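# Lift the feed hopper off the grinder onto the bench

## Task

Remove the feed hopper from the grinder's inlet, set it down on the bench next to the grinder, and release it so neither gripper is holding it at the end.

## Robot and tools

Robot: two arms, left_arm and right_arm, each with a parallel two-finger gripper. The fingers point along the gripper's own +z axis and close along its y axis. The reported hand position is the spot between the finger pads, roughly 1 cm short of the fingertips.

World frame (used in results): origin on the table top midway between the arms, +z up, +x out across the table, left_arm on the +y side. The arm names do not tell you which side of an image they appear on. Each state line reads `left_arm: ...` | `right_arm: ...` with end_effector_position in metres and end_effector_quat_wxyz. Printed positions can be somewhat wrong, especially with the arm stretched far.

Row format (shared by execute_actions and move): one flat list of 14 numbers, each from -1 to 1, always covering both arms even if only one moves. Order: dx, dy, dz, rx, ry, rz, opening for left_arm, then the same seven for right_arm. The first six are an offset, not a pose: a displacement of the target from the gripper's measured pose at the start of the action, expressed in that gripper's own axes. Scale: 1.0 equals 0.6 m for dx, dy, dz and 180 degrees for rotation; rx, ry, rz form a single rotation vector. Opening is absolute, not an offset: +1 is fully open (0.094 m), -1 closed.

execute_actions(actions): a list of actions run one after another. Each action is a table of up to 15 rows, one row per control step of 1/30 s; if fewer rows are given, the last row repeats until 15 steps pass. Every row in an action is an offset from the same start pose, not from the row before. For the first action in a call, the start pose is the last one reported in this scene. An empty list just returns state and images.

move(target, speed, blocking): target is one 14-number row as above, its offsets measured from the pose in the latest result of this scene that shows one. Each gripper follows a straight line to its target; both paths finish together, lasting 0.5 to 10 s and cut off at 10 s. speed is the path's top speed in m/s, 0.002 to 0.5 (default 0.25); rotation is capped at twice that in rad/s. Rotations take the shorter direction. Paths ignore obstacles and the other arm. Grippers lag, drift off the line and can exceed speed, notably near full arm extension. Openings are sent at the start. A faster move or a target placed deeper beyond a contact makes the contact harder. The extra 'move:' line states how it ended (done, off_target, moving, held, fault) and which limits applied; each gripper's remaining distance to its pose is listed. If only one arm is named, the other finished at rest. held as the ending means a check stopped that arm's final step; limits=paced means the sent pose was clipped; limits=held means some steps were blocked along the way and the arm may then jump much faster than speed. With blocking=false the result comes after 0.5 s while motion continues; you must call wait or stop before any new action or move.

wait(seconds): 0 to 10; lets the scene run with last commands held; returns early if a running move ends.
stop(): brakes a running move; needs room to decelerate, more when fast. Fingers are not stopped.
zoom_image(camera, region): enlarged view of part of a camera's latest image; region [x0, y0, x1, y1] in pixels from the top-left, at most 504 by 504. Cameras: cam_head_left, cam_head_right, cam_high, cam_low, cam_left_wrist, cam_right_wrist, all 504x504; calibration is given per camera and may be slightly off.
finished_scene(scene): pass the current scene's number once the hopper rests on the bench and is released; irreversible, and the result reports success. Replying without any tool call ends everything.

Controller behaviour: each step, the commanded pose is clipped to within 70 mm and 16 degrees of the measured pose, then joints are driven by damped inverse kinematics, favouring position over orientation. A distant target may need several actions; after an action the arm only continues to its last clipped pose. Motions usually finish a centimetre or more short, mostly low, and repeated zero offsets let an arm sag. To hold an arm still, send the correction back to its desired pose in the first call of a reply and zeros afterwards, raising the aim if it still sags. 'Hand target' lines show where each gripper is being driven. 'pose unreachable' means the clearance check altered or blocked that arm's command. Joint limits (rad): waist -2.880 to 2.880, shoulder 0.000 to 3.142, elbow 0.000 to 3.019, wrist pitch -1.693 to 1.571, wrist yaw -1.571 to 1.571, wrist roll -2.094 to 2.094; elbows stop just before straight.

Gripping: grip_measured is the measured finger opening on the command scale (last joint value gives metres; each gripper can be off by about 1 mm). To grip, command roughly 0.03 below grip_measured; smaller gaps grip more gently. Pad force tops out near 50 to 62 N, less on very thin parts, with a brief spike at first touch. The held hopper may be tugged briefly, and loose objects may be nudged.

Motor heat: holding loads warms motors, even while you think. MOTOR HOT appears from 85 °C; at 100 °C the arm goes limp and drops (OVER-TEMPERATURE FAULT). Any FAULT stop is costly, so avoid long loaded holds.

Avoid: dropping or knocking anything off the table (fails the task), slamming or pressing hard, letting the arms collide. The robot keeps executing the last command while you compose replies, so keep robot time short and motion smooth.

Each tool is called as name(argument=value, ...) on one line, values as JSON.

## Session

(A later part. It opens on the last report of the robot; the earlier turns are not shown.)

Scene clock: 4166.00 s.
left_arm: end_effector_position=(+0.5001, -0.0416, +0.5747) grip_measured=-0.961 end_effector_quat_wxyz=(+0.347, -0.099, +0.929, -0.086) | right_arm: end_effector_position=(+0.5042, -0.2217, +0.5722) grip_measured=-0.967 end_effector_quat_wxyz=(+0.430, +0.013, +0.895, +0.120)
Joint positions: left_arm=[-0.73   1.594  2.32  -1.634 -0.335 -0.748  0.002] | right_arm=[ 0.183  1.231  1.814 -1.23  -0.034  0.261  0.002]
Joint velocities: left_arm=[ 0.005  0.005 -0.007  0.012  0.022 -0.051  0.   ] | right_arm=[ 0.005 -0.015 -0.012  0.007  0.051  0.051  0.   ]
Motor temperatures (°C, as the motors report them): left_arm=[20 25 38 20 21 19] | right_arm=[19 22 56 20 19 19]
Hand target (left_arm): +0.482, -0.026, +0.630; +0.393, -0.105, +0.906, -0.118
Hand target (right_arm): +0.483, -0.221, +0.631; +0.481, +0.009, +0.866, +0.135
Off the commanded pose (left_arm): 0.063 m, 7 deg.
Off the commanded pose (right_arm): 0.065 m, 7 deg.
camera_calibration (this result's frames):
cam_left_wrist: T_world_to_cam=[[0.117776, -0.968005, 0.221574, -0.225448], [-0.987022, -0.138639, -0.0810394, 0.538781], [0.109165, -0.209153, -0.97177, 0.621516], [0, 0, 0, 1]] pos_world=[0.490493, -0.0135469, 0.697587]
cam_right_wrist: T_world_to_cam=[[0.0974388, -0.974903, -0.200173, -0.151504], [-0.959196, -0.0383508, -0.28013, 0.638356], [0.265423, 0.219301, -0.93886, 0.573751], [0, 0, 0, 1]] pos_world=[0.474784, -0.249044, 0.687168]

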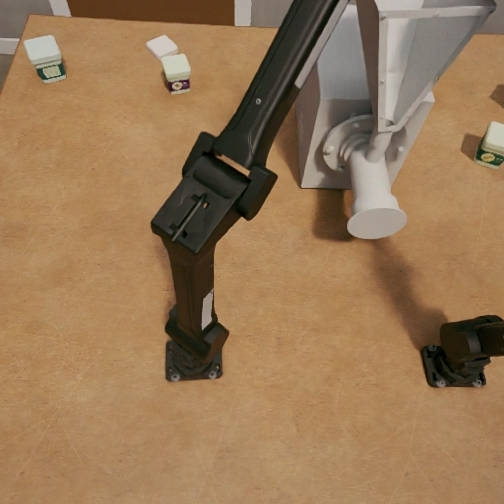

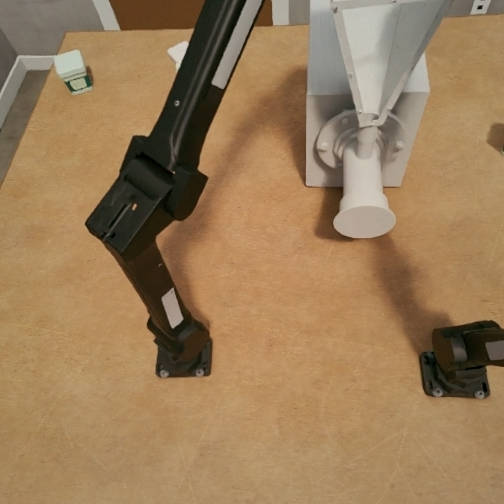

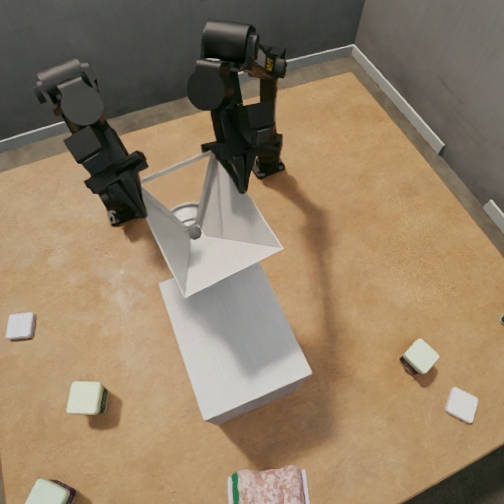

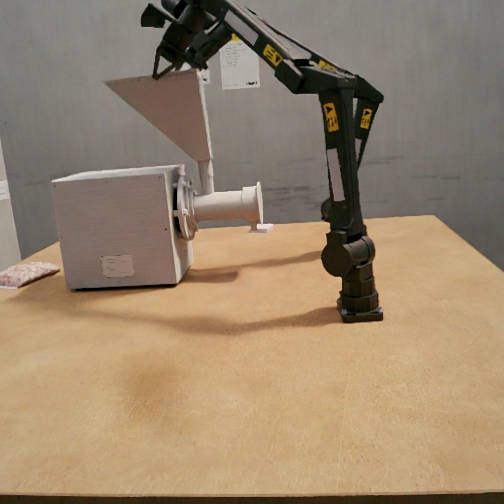

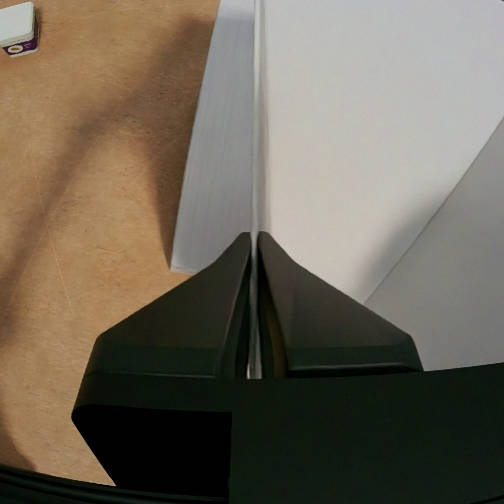

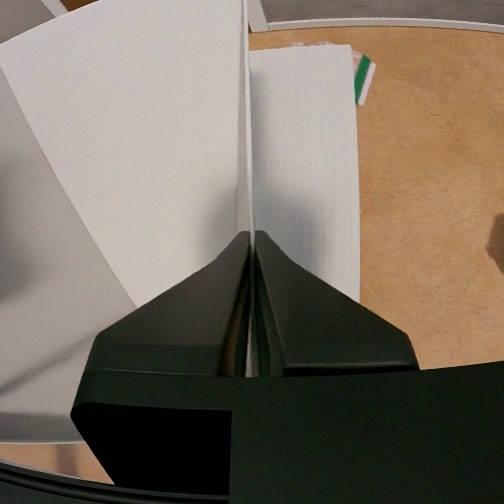

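execute_actions(actions=[[[-0.0410,0.0100,-0.1030,0.0274,-0.0387,-0.0112,-0.98,-0.0492,0.0238,-0.0974,-0.0092,-0.0369,-0.0032,-0.98]]])

execute_actions(actions=[[[-0.0410,0.0100,-0.1030,0.0274,-0.0387,-0.0112,-0.98,-0.0492,0.0238,-0.0974,-0.0092,-0.0369,-0.0032,-0.98]]])

zoom_image(camera="cam_low", region=[90, 50, 290, 250])

Scene clock: 4185.40 s.
left_arm: end_effector_position=(+0.4937, -0.0414, +0.5841) grip_measured=-0.962 end_effector_quat_wxyz=(+0.361, -0.095, +0.923, -0.097) | right_arm: end_effector_position=(+0.4951, -0.2215, +0.5744) grip_measured=-0.967 end_effector_quat_wxyz=(+0.427, +0.011, +0.896, +0.117)
Joint positions: left_arm=[-0.739  1.564  2.296 -1.602 -0.341 -0.742  0.002] | right_arm=[ 0.191  1.218  1.814 -1.249 -0.025  0.259  0.002]
Joint velocities: left_arm=[-0.005 -0.044 -0.022 -0.002  0.007  0.066  0.001] | right_arm=[ 0.024 -0.015  0.002 -0.002  0.022 -0.037 -0.   ]
Motor temperatures (°C, as the motors report them): left_arm=[20 25 39 20 21 19] | right_arm=[19 22 55 20 19 19]
Hand target (left_arm): +0.474, -0.023, +0.632; +0.404, -0.105, +0.900, -0.127
Hand target (right_arm): +0.472, -0.225, +0.630; +0.481, +0.009, +0.867, +0.129
Off the commanded pose (left_arm): 0.056 m, 7 deg.
Off the commanded pose (right_arm): 0.062 m, 7 deg.
camera_calibration (this result's frames):
cam_left_wrist: T_world_to_cam=[[0.100662, -0.965518, 0.240088, -0.228774], [-0.985203, -0.130378, -0.111254, 0.550269], [0.13872, -0.225336, -0.964355, 0.611825], [0, 0, 0, 1]] pos_world=[0.480283, -0.0112759, 0.706162]
cam_right_wrist: T_world_to_cam=[[0.0984095, -0.97633, -0.192601, -0.155107], [-0.960335, -0.0424293, -0.275602, 0.627325], [0.260907, 0.212083, -0.941779, 0.580445], [0, 0, 0, 1]] pos_world=[0.466264, -0.247921, 0.689669]

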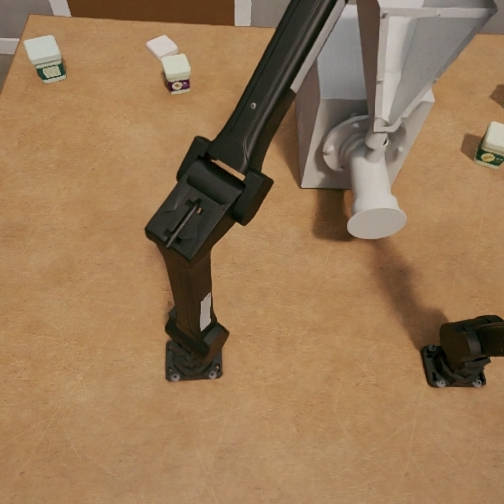

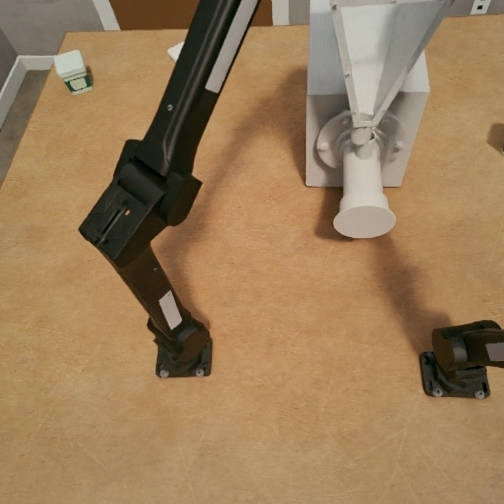

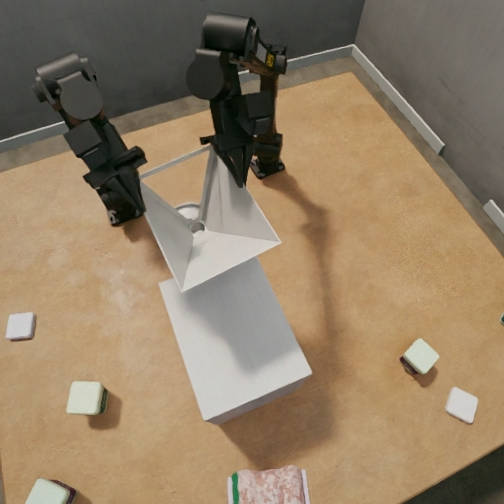

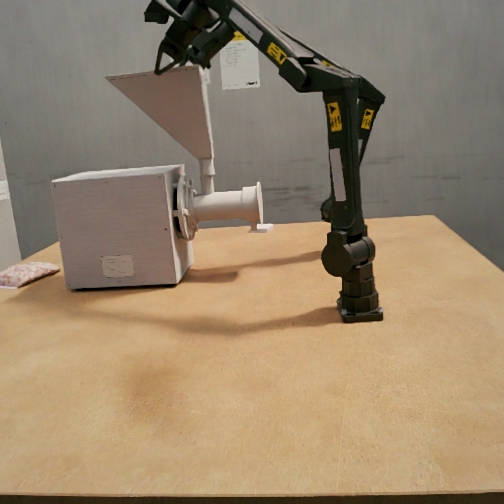

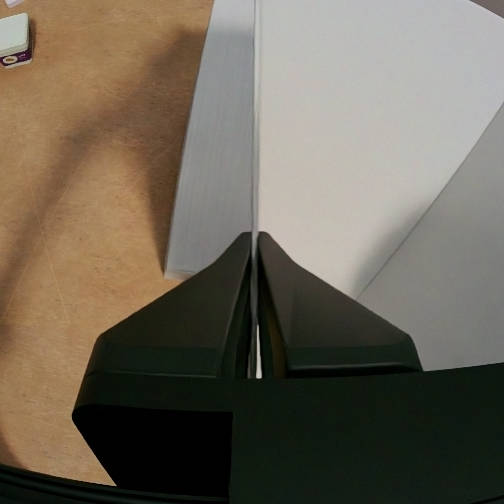

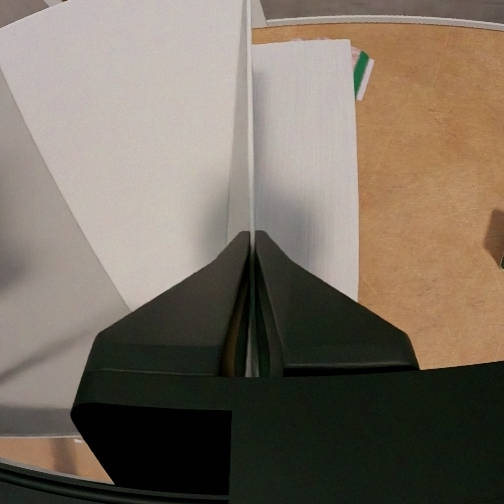

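Scene clock: 4185.90 s.
left_arm: end_effector_position=(+0.4843, -0.0375, +0.5900) grip_measured=-0.962 end_effector_quat_wxyz=(+0.369, -0.091, +0.919, -0.102) | right_arm: end_effector_position=(+0.4847, -0.2178, +0.5790) grip_measured=-0.967 end_effector_quat_wxyz=(+0.429, +0.005, +0.896, +0.117)
Joint positions: left_arm=[-0.746  1.529  2.262 -1.583 -0.345 -0.734  0.002] | right_arm=[ 0.207  1.201  1.814 -1.262 -0.017  0.259  0.002]
Joint velocities: left_arm=[-0.005  0.005  0.017  0.002 -0.007  0.051 -0.001] | right_arm=[ 0.005 -0.015 -0.002  0.017  0.037 -0.051 -0.001]
Motor temperatures (°C, as the motors report them): left_arm=[20 25 39 20 21 19] | right_arm=[19 22 55 20 19 19]
Hand target (left_arm): +0.466, -0.021, +0.640; +0.417, -0.102, +0.893, -0.137
Hand target (right_arm): +0.464, -0.224, +0.633; +0.480, +0.007, +0.868, +0.126
Off the commanded pose (left_arm): 0.057 m, 8 deg.
Off the commanded pose (right_arm): 0.059 m, 7 deg.
camera_calibration (this result's frames):
cam_left_wrist: T_world_to_cam=[[0.0870737, -0.965122, 0.246897, -0.222896], [-0.984032, -0.121947, -0.129652, 0.552839], [0.155238, -0.231666, -0.960329, 0.609087], [0, 0, 0, 1]] pos_world=[0.468866, -0.0066002, 0.711634]
cam_right_wrist: T_world_to_cam=[[0.108392, -0.976157, -0.188066, -0.15703], [-0.95864, -0.0525548, -0.279727, 0.618144], [0.263173, 0.210608, -0.94148, 0.585169], [0, 0, 0, 1]] pos_world=[0.455597, -0.24404, 0.694304]

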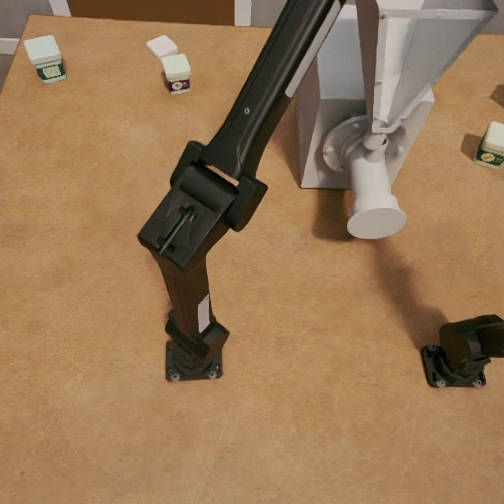

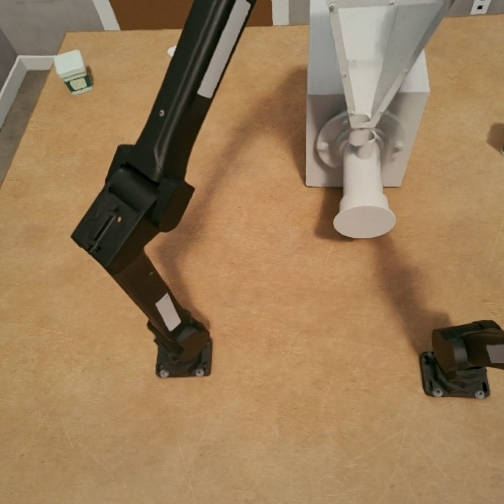

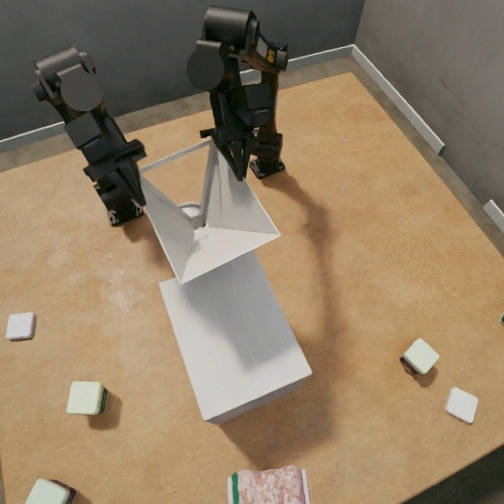

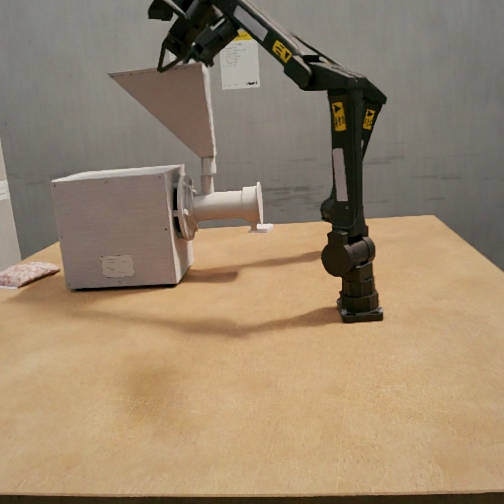

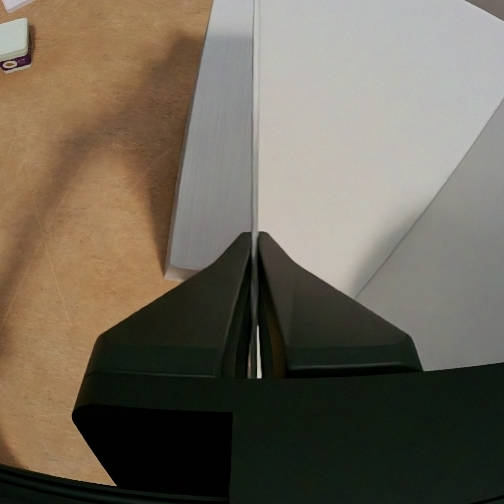

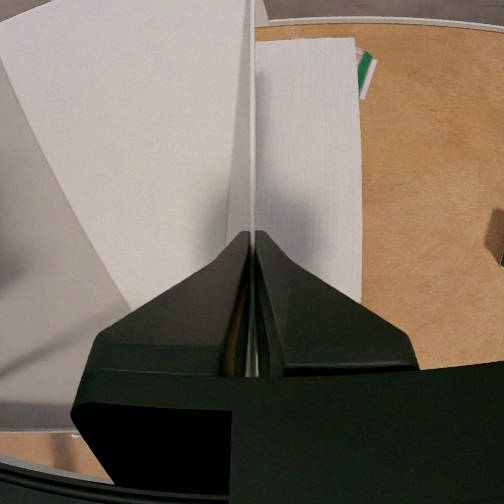

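Region (90, 50, 290, 250) of cam_low's 504x504 image, scaled by 2.520, with more detail than that image has.

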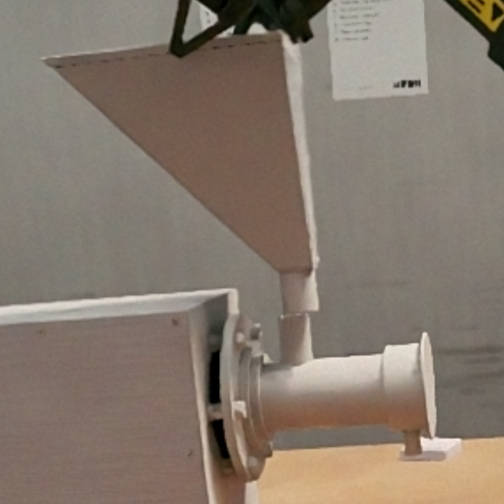

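execute_actions(actions=[])

Scene clock: 4195.37 s.
left_arm: end_effector_position=(+0.4843, -0.0374, +0.5901) grip_measured=-0.962 end_effector_quat_wxyz=(+0.369, -0.091, +0.919, -0.101) | right_arm: end_effector_position=(+0.4847, -0.2178, +0.5790) grip_measured=-0.967 end_effector_quat_wxyz=(+0.429, +0.005, +0.896, +0.117)
Joint positions: left_arm=[-0.746  1.529  2.262 -1.583 -0.345 -0.734  0.002] | right_arm=[ 0.207  1.201  1.814 -1.262 -0.017  0.259  0.002]
Joint velocities: left_arm=[ 0.015 -0.005 -0.007 -0.022 -0.081  0.022  0.001] | right_arm=[-0.005 -0.015 -0.017 -0.012 -0.066 -0.051  0.   ]
Motor temperatures (°C, as the motors report them): left_arm=[20 25 37 20 21 19] | right_arm=[19 22 55 20 19 19]
Hand target (left_arm): +0.466, -0.021, +0.640; +0.417, -0.102, +0.893, -0.137
Hand target (right_arm): +0.464, -0.224, +0.633; +0.480, +0.007, +0.868, +0.126
Off the commanded pose (left_arm): 0.057 m, 8 deg.
Off the commanded pose (right_arm): 0.059 m, 7 deg.
camera_calibration (this result's frames):
cam_left_wrist: T_world_to_cam=[[0.087273, -0.965155, 0.246696, -0.222826], [-0.983978, -0.122166, -0.129854, 0.55296], [0.155467, -0.23141, -0.960354, 0.609026], [0, 0, 0, 1]] pos_world=[0.468864, -0.00657394, 0.711654]
cam_right_wrist: T_world_to_cam=[[0.108392, -0.976157, -0.188066, -0.15703], [-0.95864, -0.0525548, -0.279727, 0.618144], [0.263173, 0.210608, -0.94148, 0.585169], [0, 0, 0, 1]] pos_world=[0.455597, -0.24404, 0.694304]

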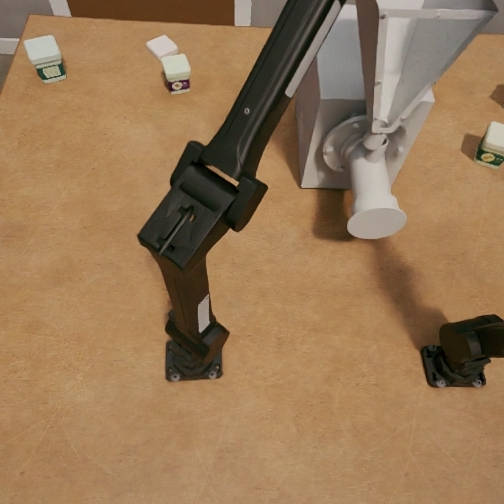

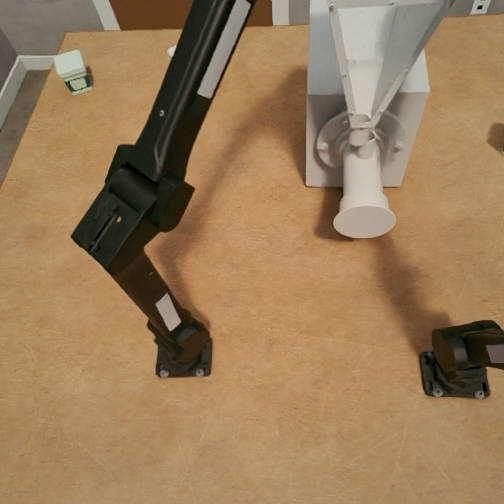

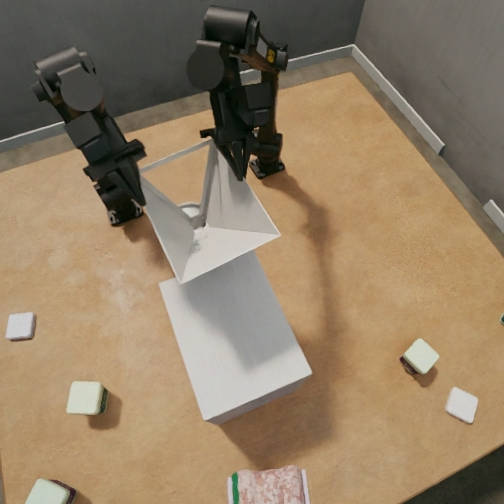

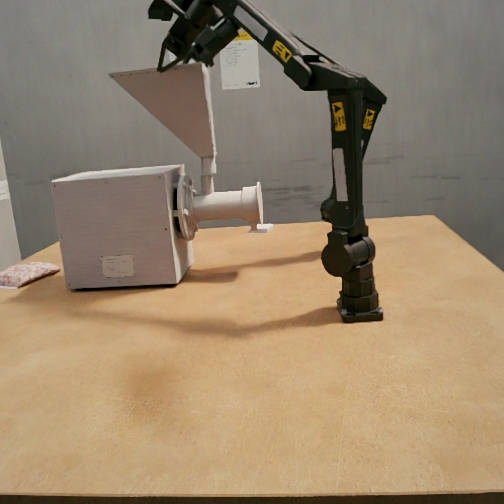

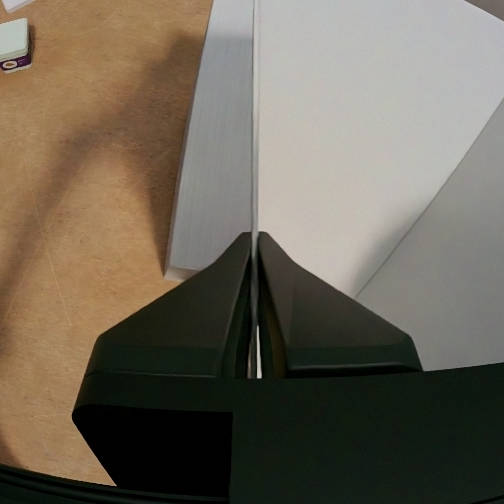

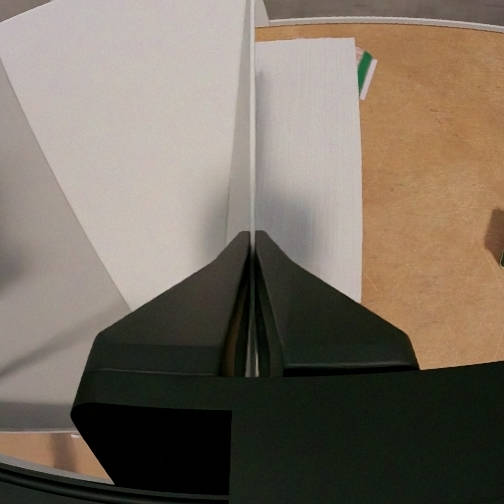

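execute_actions(actions=[[[-0.0411,0.0261,-0.0981,0.0274,-0.0387,-0.0112,-0.98,-0.0410,0.0574,-0.0876,-0.0092,-0.0369,-0.0032,-0.98]]])

execute_actions(actions=[[[-0.0411,0.0261,-0.0981,0.0274,-0.0387,-0.0112,-0.98,-0.0410,0.0574,-0.0876,-0.0092,-0.0369,-0.0032,-0.98]]])

Scene clock: 4265.40 s.
left_arm: end_effector_position=(+0.4684, -0.0194, +0.5973) grip_measured=-0.963 end_effector_quat_wxyz=(+0.382, -0.088, +0.914, -0.105) | right_arm: end_effector_position=(+0.4686, -0.1985, +0.5840) grip_measured=-0.967 end_effector_quat_wxyz=(+0.434, -0.002, +0.895, +0.105)
Joint positions: left_arm=[-0.738  1.451  2.181 -1.546 -0.348 -0.713  0.002] | right_arm=[ 0.29   1.183  1.814 -1.277  0.066  0.284  0.002]
Joint velocities: left_arm=[-0.005  0.015  0.002 -0.017  0.037 -0.007  0.   ] | right_arm=[ 0.005 -0.005  0.012 -0.002  0.095  0.007 -0.001]
Motor temperatures (°C, as the motors report them): left_arm=[20 26 35 20 21 19] | right_arm=[19 22 54 19 19 19]
Hand target (left_arm): +0.457, -0.008, +0.642; +0.425, -0.097, +0.888, -0.142
Hand target (right_arm): +0.453, -0.199, +0.634; +0.481, +0.001, +0.868, +0.126
Off the commanded pose (left_arm): 0.049 m, 7 deg.
Off the commanded pose (right_arm): 0.054 m, 7 deg.
camera_calibration (this result's frames):
cam_left_wrist: T_world_to_cam=[[0.0744284, -0.964673, 0.25272, -0.203381], [-0.980341, -0.117217, -0.158718, 0.556062], [0.182734, -0.235938, -0.954432, 0.606278], [0, 0, 0, 1]] pos_world=[0.44948, 0.0120288, 0.718307]
cam_right_wrist: T_world_to_cam=[[0.111662, -0.980751, -0.160182, -0.154192], [-0.955258, -0.061508, -0.289306, 0.607313], [0.273885, 0.18532, -0.943739, 0.581331], [0, 0, 0, 1]] pos_world=[0.43814, -0.221601, 0.699625]

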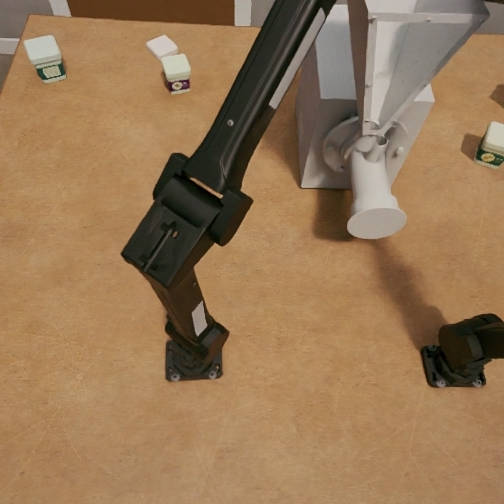

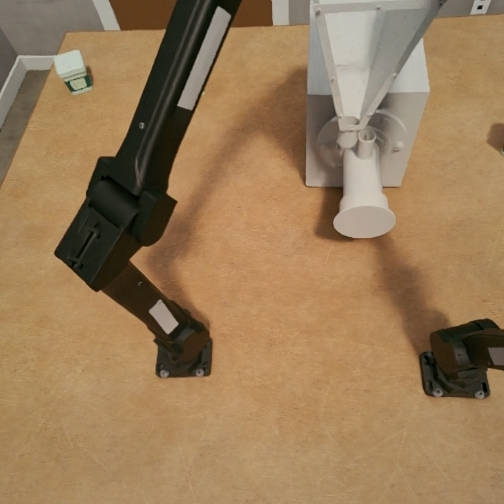

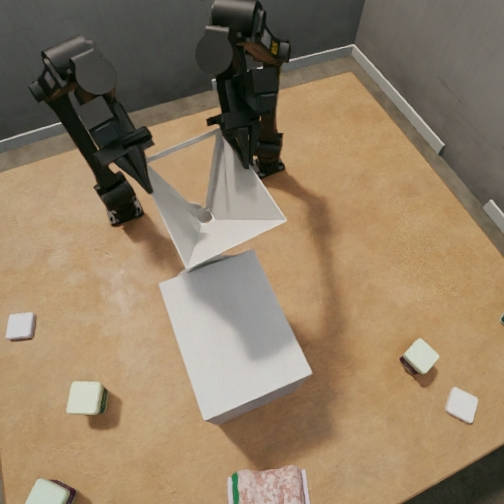

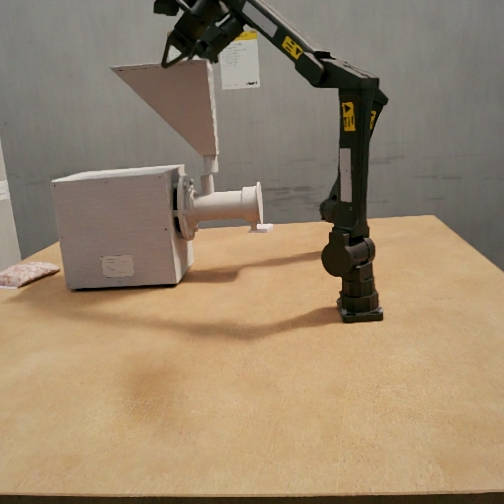

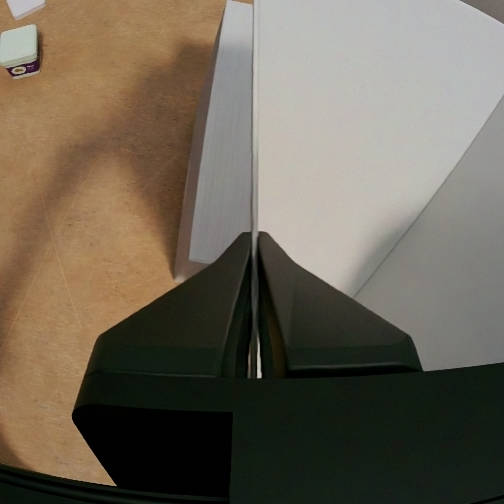

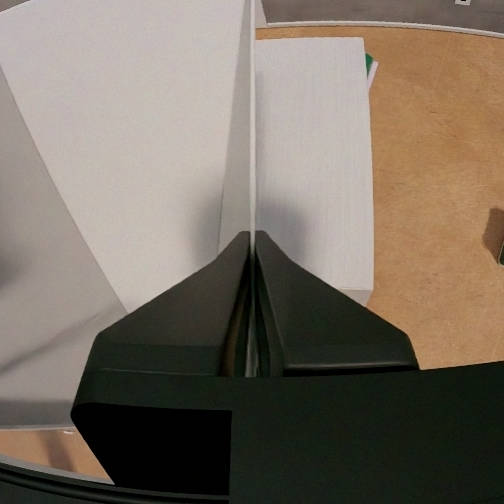

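Scene clock: 4265.90 s.
left_arm: end_effector_position=(+0.4512, +0.0018, +0.6038) grip_measured=-0.963 end_effector_quat_wxyz=(+0.395, -0.085, +0.908, -0.107) | right_arm: end_effector_position=(+0.4508, -0.1770, +0.5885) grip_measured=-0.967 end_effector_quat_wxyz=(+0.441, -0.012, +0.893, +0.089)
Joint positions: left_arm=[-0.725  1.373  2.105 -1.518 -0.349 -0.689  0.002] | right_arm=[ 0.389  1.169  1.815 -1.294  0.165  0.311  0.002]
Joint velocities: left_arm=[-0.005 -0.005  0.002  0.002  0.037 -0.022  0.   ] | right_arm=[ 0.005  0.005  0.032 -0.002  0.007  0.022 -0.   ]
Motor temperatures (°C, as the motors report them): left_arm=[20 26 35 20 21 19] | right_arm=[19 22 54 19 19 19]
Hand target (left_arm): +0.439, +0.011, +0.648; +0.438, -0.093, +0.882, -0.146
Hand target (right_arm): +0.436, -0.178, +0.638; +0.486, -0.007, +0.866, +0.115
Off the commanded pose (left_arm): 0.048 m, 7 deg.
Off the commanded pose (right_arm): 0.054 m, 7 deg.
camera_calibration (this result's frames):
cam_left_wrist: T_world_to_cam=[[0.0652485, -0.964685, 0.255198, -0.180716], [-0.975686, -0.115301, -0.186393, 0.557334], [0.209235, -0.236832, -0.948753, 0.605194], [0, 0, 0, 1]] pos_world=[0.428947, 0.0332566, 0.724181]
cam_right_wrist: T_world_to_cam=[[0.117109, -0.985493, -0.122837, -0.155661], [-0.950405, -0.0753276, -0.301754, 0.595634], [0.288124, 0.152083, -0.945439, 0.575157], [0, 0, 0, 1]] pos_world=[0.418607, -0.196007, 0.70439]

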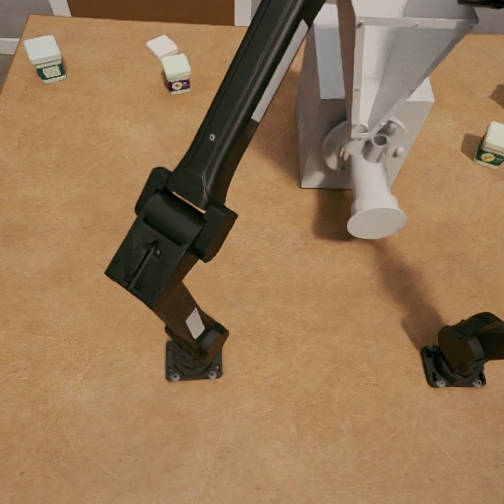

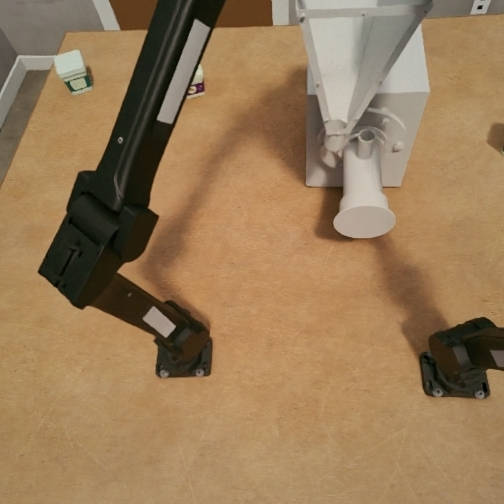

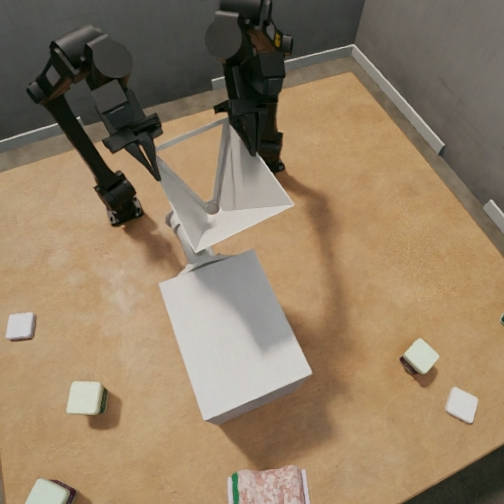

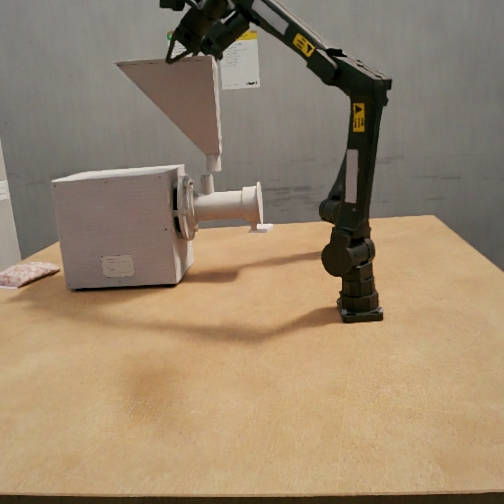

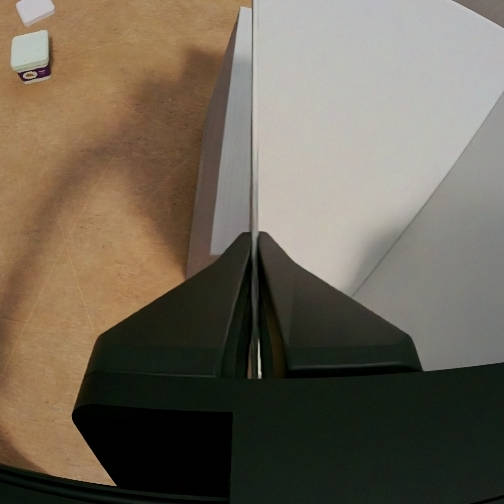

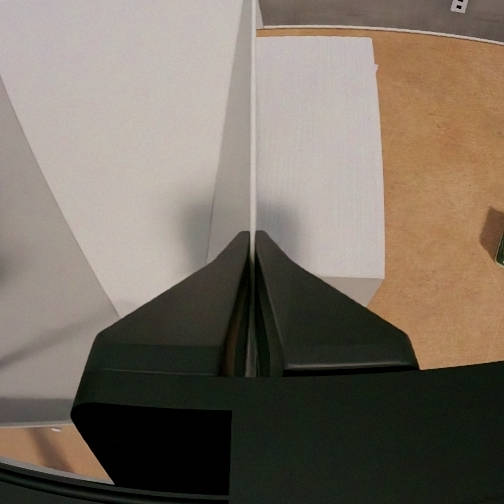

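execute_actions(actions=[])

Scene clock: 4281.60 s.
left_arm: end_effector_position=(+0.4513, +0.0015, +0.6036) grip_measured=-0.963 end_effector_quat_wxyz=(+0.395, -0.085, +0.909, -0.107) | right_arm: end_effector_position=(+0.4506, -0.1772, +0.5898) grip_measured=-0.967 end_effector_quat_wxyz=(+0.442, -0.010, +0.892, +0.090)
Joint positions: left_arm=[-0.725  1.373  2.105 -1.518 -0.348 -0.688  0.002] | right_arm=[ 0.389  1.169  1.818 -1.294  0.166  0.313  0.002]
Joint velocities: left_arm=[ 0.005 -0.005  0.012  0.022 -0.022  0.007  0.   ] | right_arm=[ 0.005 -0.015 -0.002  0.007  0.081  0.022 -0.001]
Motor temperatures (°C, as the motors report them): left_arm=[20 25 35 20 21 19] | right_arm=[19 22 54 19 19 19]
Hand target (left_arm): +0.439, +0.011, +0.648; +0.438, -0.093, +0.882, -0.146
Hand target (right_arm): +0.436, -0.178, +0.639; +0.486, -0.007, +0.866, +0.115
Off the commanded pose (left_arm): 0.048 m, 7 deg.
Off the commanded pose (right_arm): 0.052 m, 7 deg.
camera_calibration (this result's frames):
cam_left_wrist: T_world_to_cam=[[0.0638988, -0.964895, 0.254745, -0.180057], [-0.975986, -0.11369, -0.185812, 0.557112], [0.208251, -0.236754, -0.948988, 0.605493], [0, 0, 0, 1]] pos_world=[0.429144, 0.0329551, 0.723992]
cam_right_wrist: T_world_to_cam=[[0.115215, -0.985405, -0.125312, -0.15336], [-0.94991, -0.072403, -0.304022, 0.597498], [0.290512, 0.154063, -0.944387, 0.575164], [0, 0, 0, 1]] pos_world=[0.418146, -0.196473, 0.705612]

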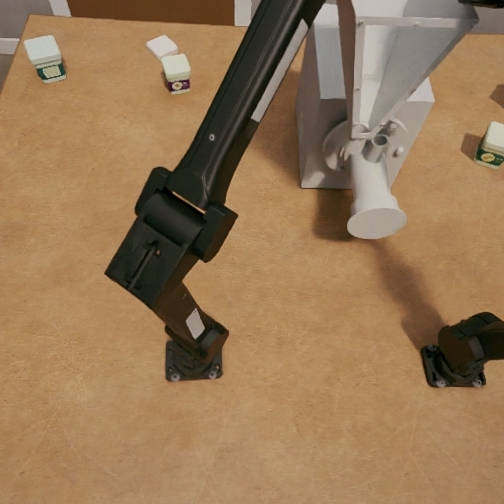

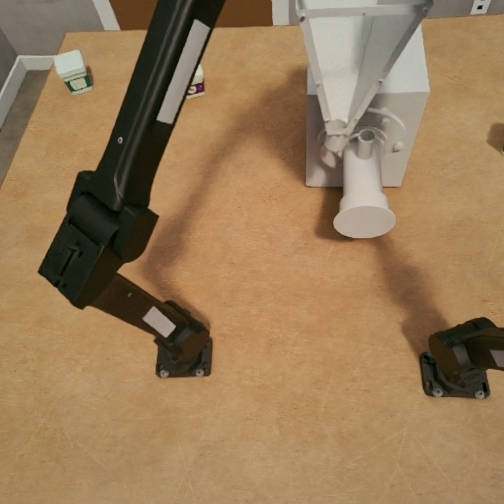

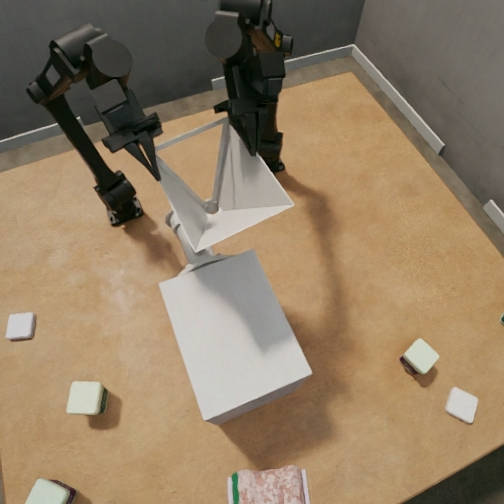

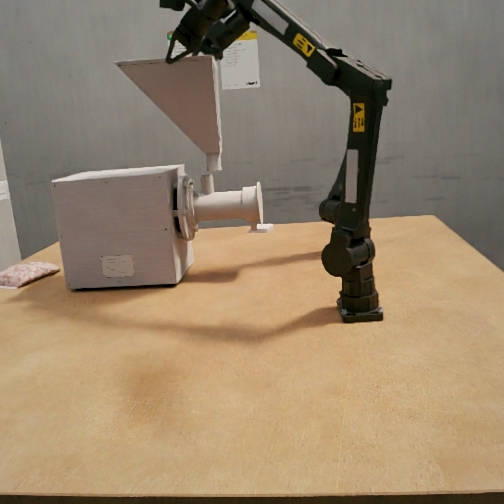

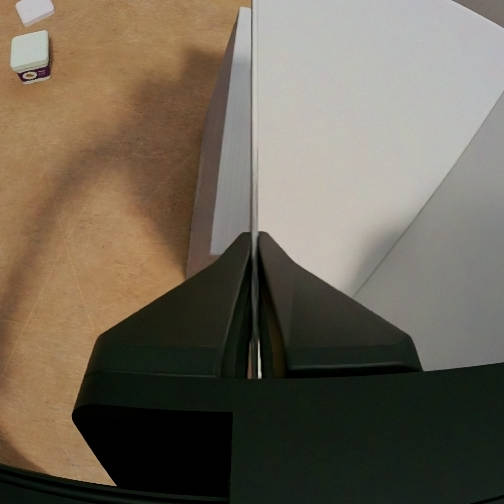

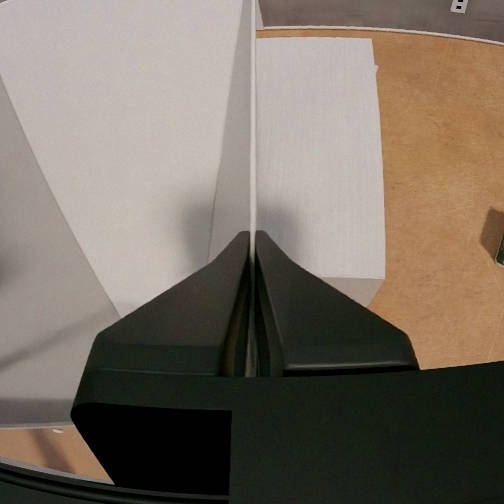

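execute_actions(actions=[[[-0.0468,0.0275,-0.0971,0.0274,-0.0387,-0.0112,-0.98,-0.0456,0.0586,-0.0871,-0.0189,-0.0385,0.0093,-0.98]],[[-0.0468,0.0275,-0.0971,0.0274,-0.0387,-0.0112,-0.98,-0.0456,0.0586,-0.0871,-0.0189,-0.0385,0.0093,-0.98]],[[-0.0468,0.0275,-0.0971,0.0274,-0.0387,-0.0112,-0.98,-0.0456,0.0586,-0.0871,-0.0189,-0.0385,0.0093,-0.98]]])

Scene clock: 4307.07 s.
left_arm: end_effector_position=(+0.3957, +0.0768, +0.6320) grip_measured=-0.963 end_effector_quat_wxyz=(+0.434, -0.078, +0.890, -0.120) | right_arm: end_effector_position=(+0.3919, -0.1008, +0.6166) grip_measured=-0.967 end_effector_quat_wxyz=(+0.486, -0.023, +0.869, +0.091)
Joint positions: left_arm=[-0.633  1.154  1.962 -1.479 -0.296 -0.586  0.002] | right_arm=[ 0.732  1.15   1.839 -1.298  0.468  0.463  0.002]
Joint velocities: left_arm=[-0.005  0.054  0.002  0.012  0.11  -0.007 -0.   ] | right_arm=[-0.005 -0.005  0.056  0.002  0.081  0.022 -0.002]
Motor temperatures (°C, as the motors report them): left_arm=[20 25 35 20 21 19] | right_arm=[19 22 54 19 19 19]
Hand target (left_arm): +0.386, +0.083, +0.672; +0.475, -0.085, +0.862, -0.154
Hand target (right_arm): +0.381, -0.105, +0.659; +0.517, -0.013, +0.847, +0.124
Off the commanded pose (left_arm): 0.043 m, 7 deg.
Off the commanded pose (right_arm): 0.046 m, 6 deg.
camera_calibration (this result's frames):
cam_left_wrist: T_world_to_cam=[[0.0301446, -0.961169, 0.27431, -0.110412], [-0.956809, -0.107137, -0.270255, 0.561938], [0.289149, -0.254316, -0.922885, 0.614722], [0, 0, 0, 1]] pos_world=[0.363249, 0.110413, 0.74947]
cam_right_wrist: T_world_to_cam=[[0.142398, -0.983979, -0.107277, -0.0895906], [-0.912586, -0.088546, -0.399183, 0.597839], [0.383289, 0.154743, -0.910574, 0.548607], [0, 0, 0, 1]] pos_world=[0.348062, -0.120112, 0.728583]

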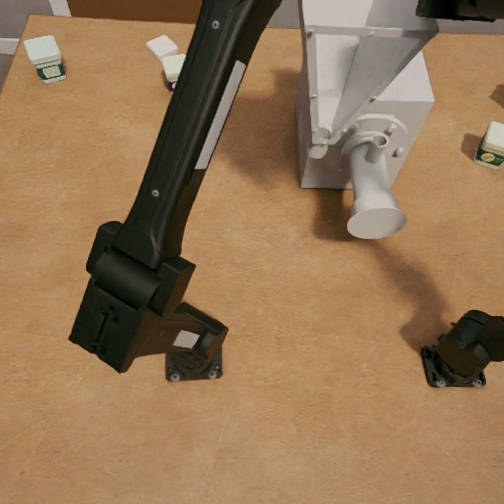

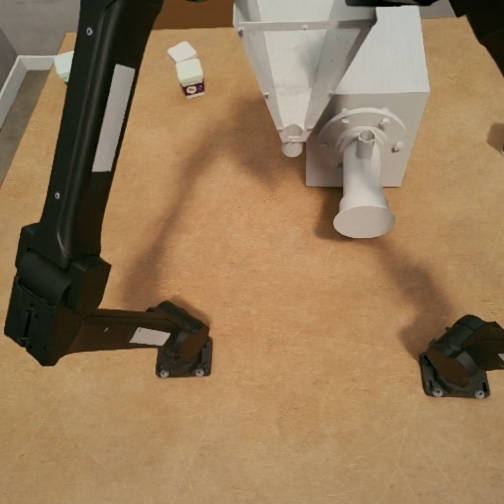

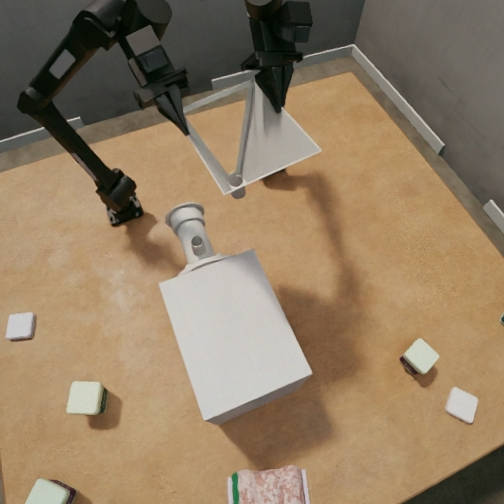

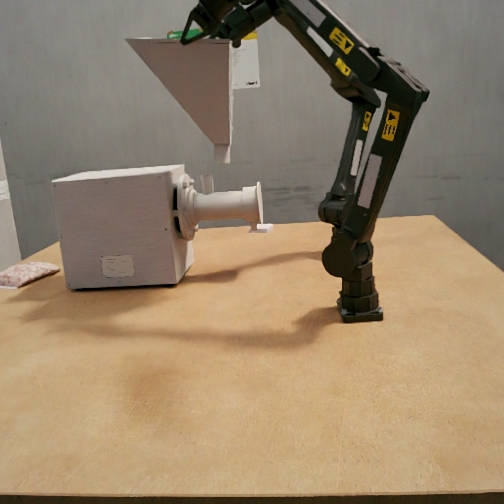

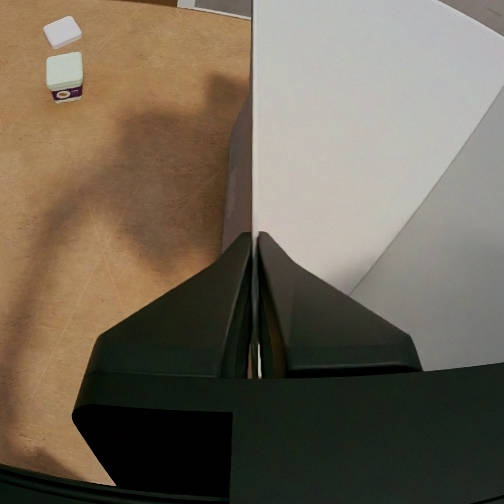

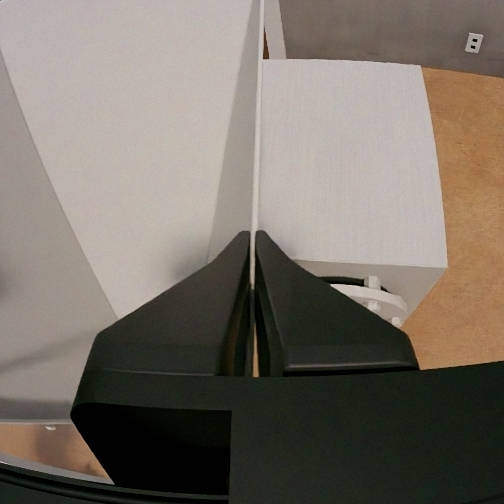

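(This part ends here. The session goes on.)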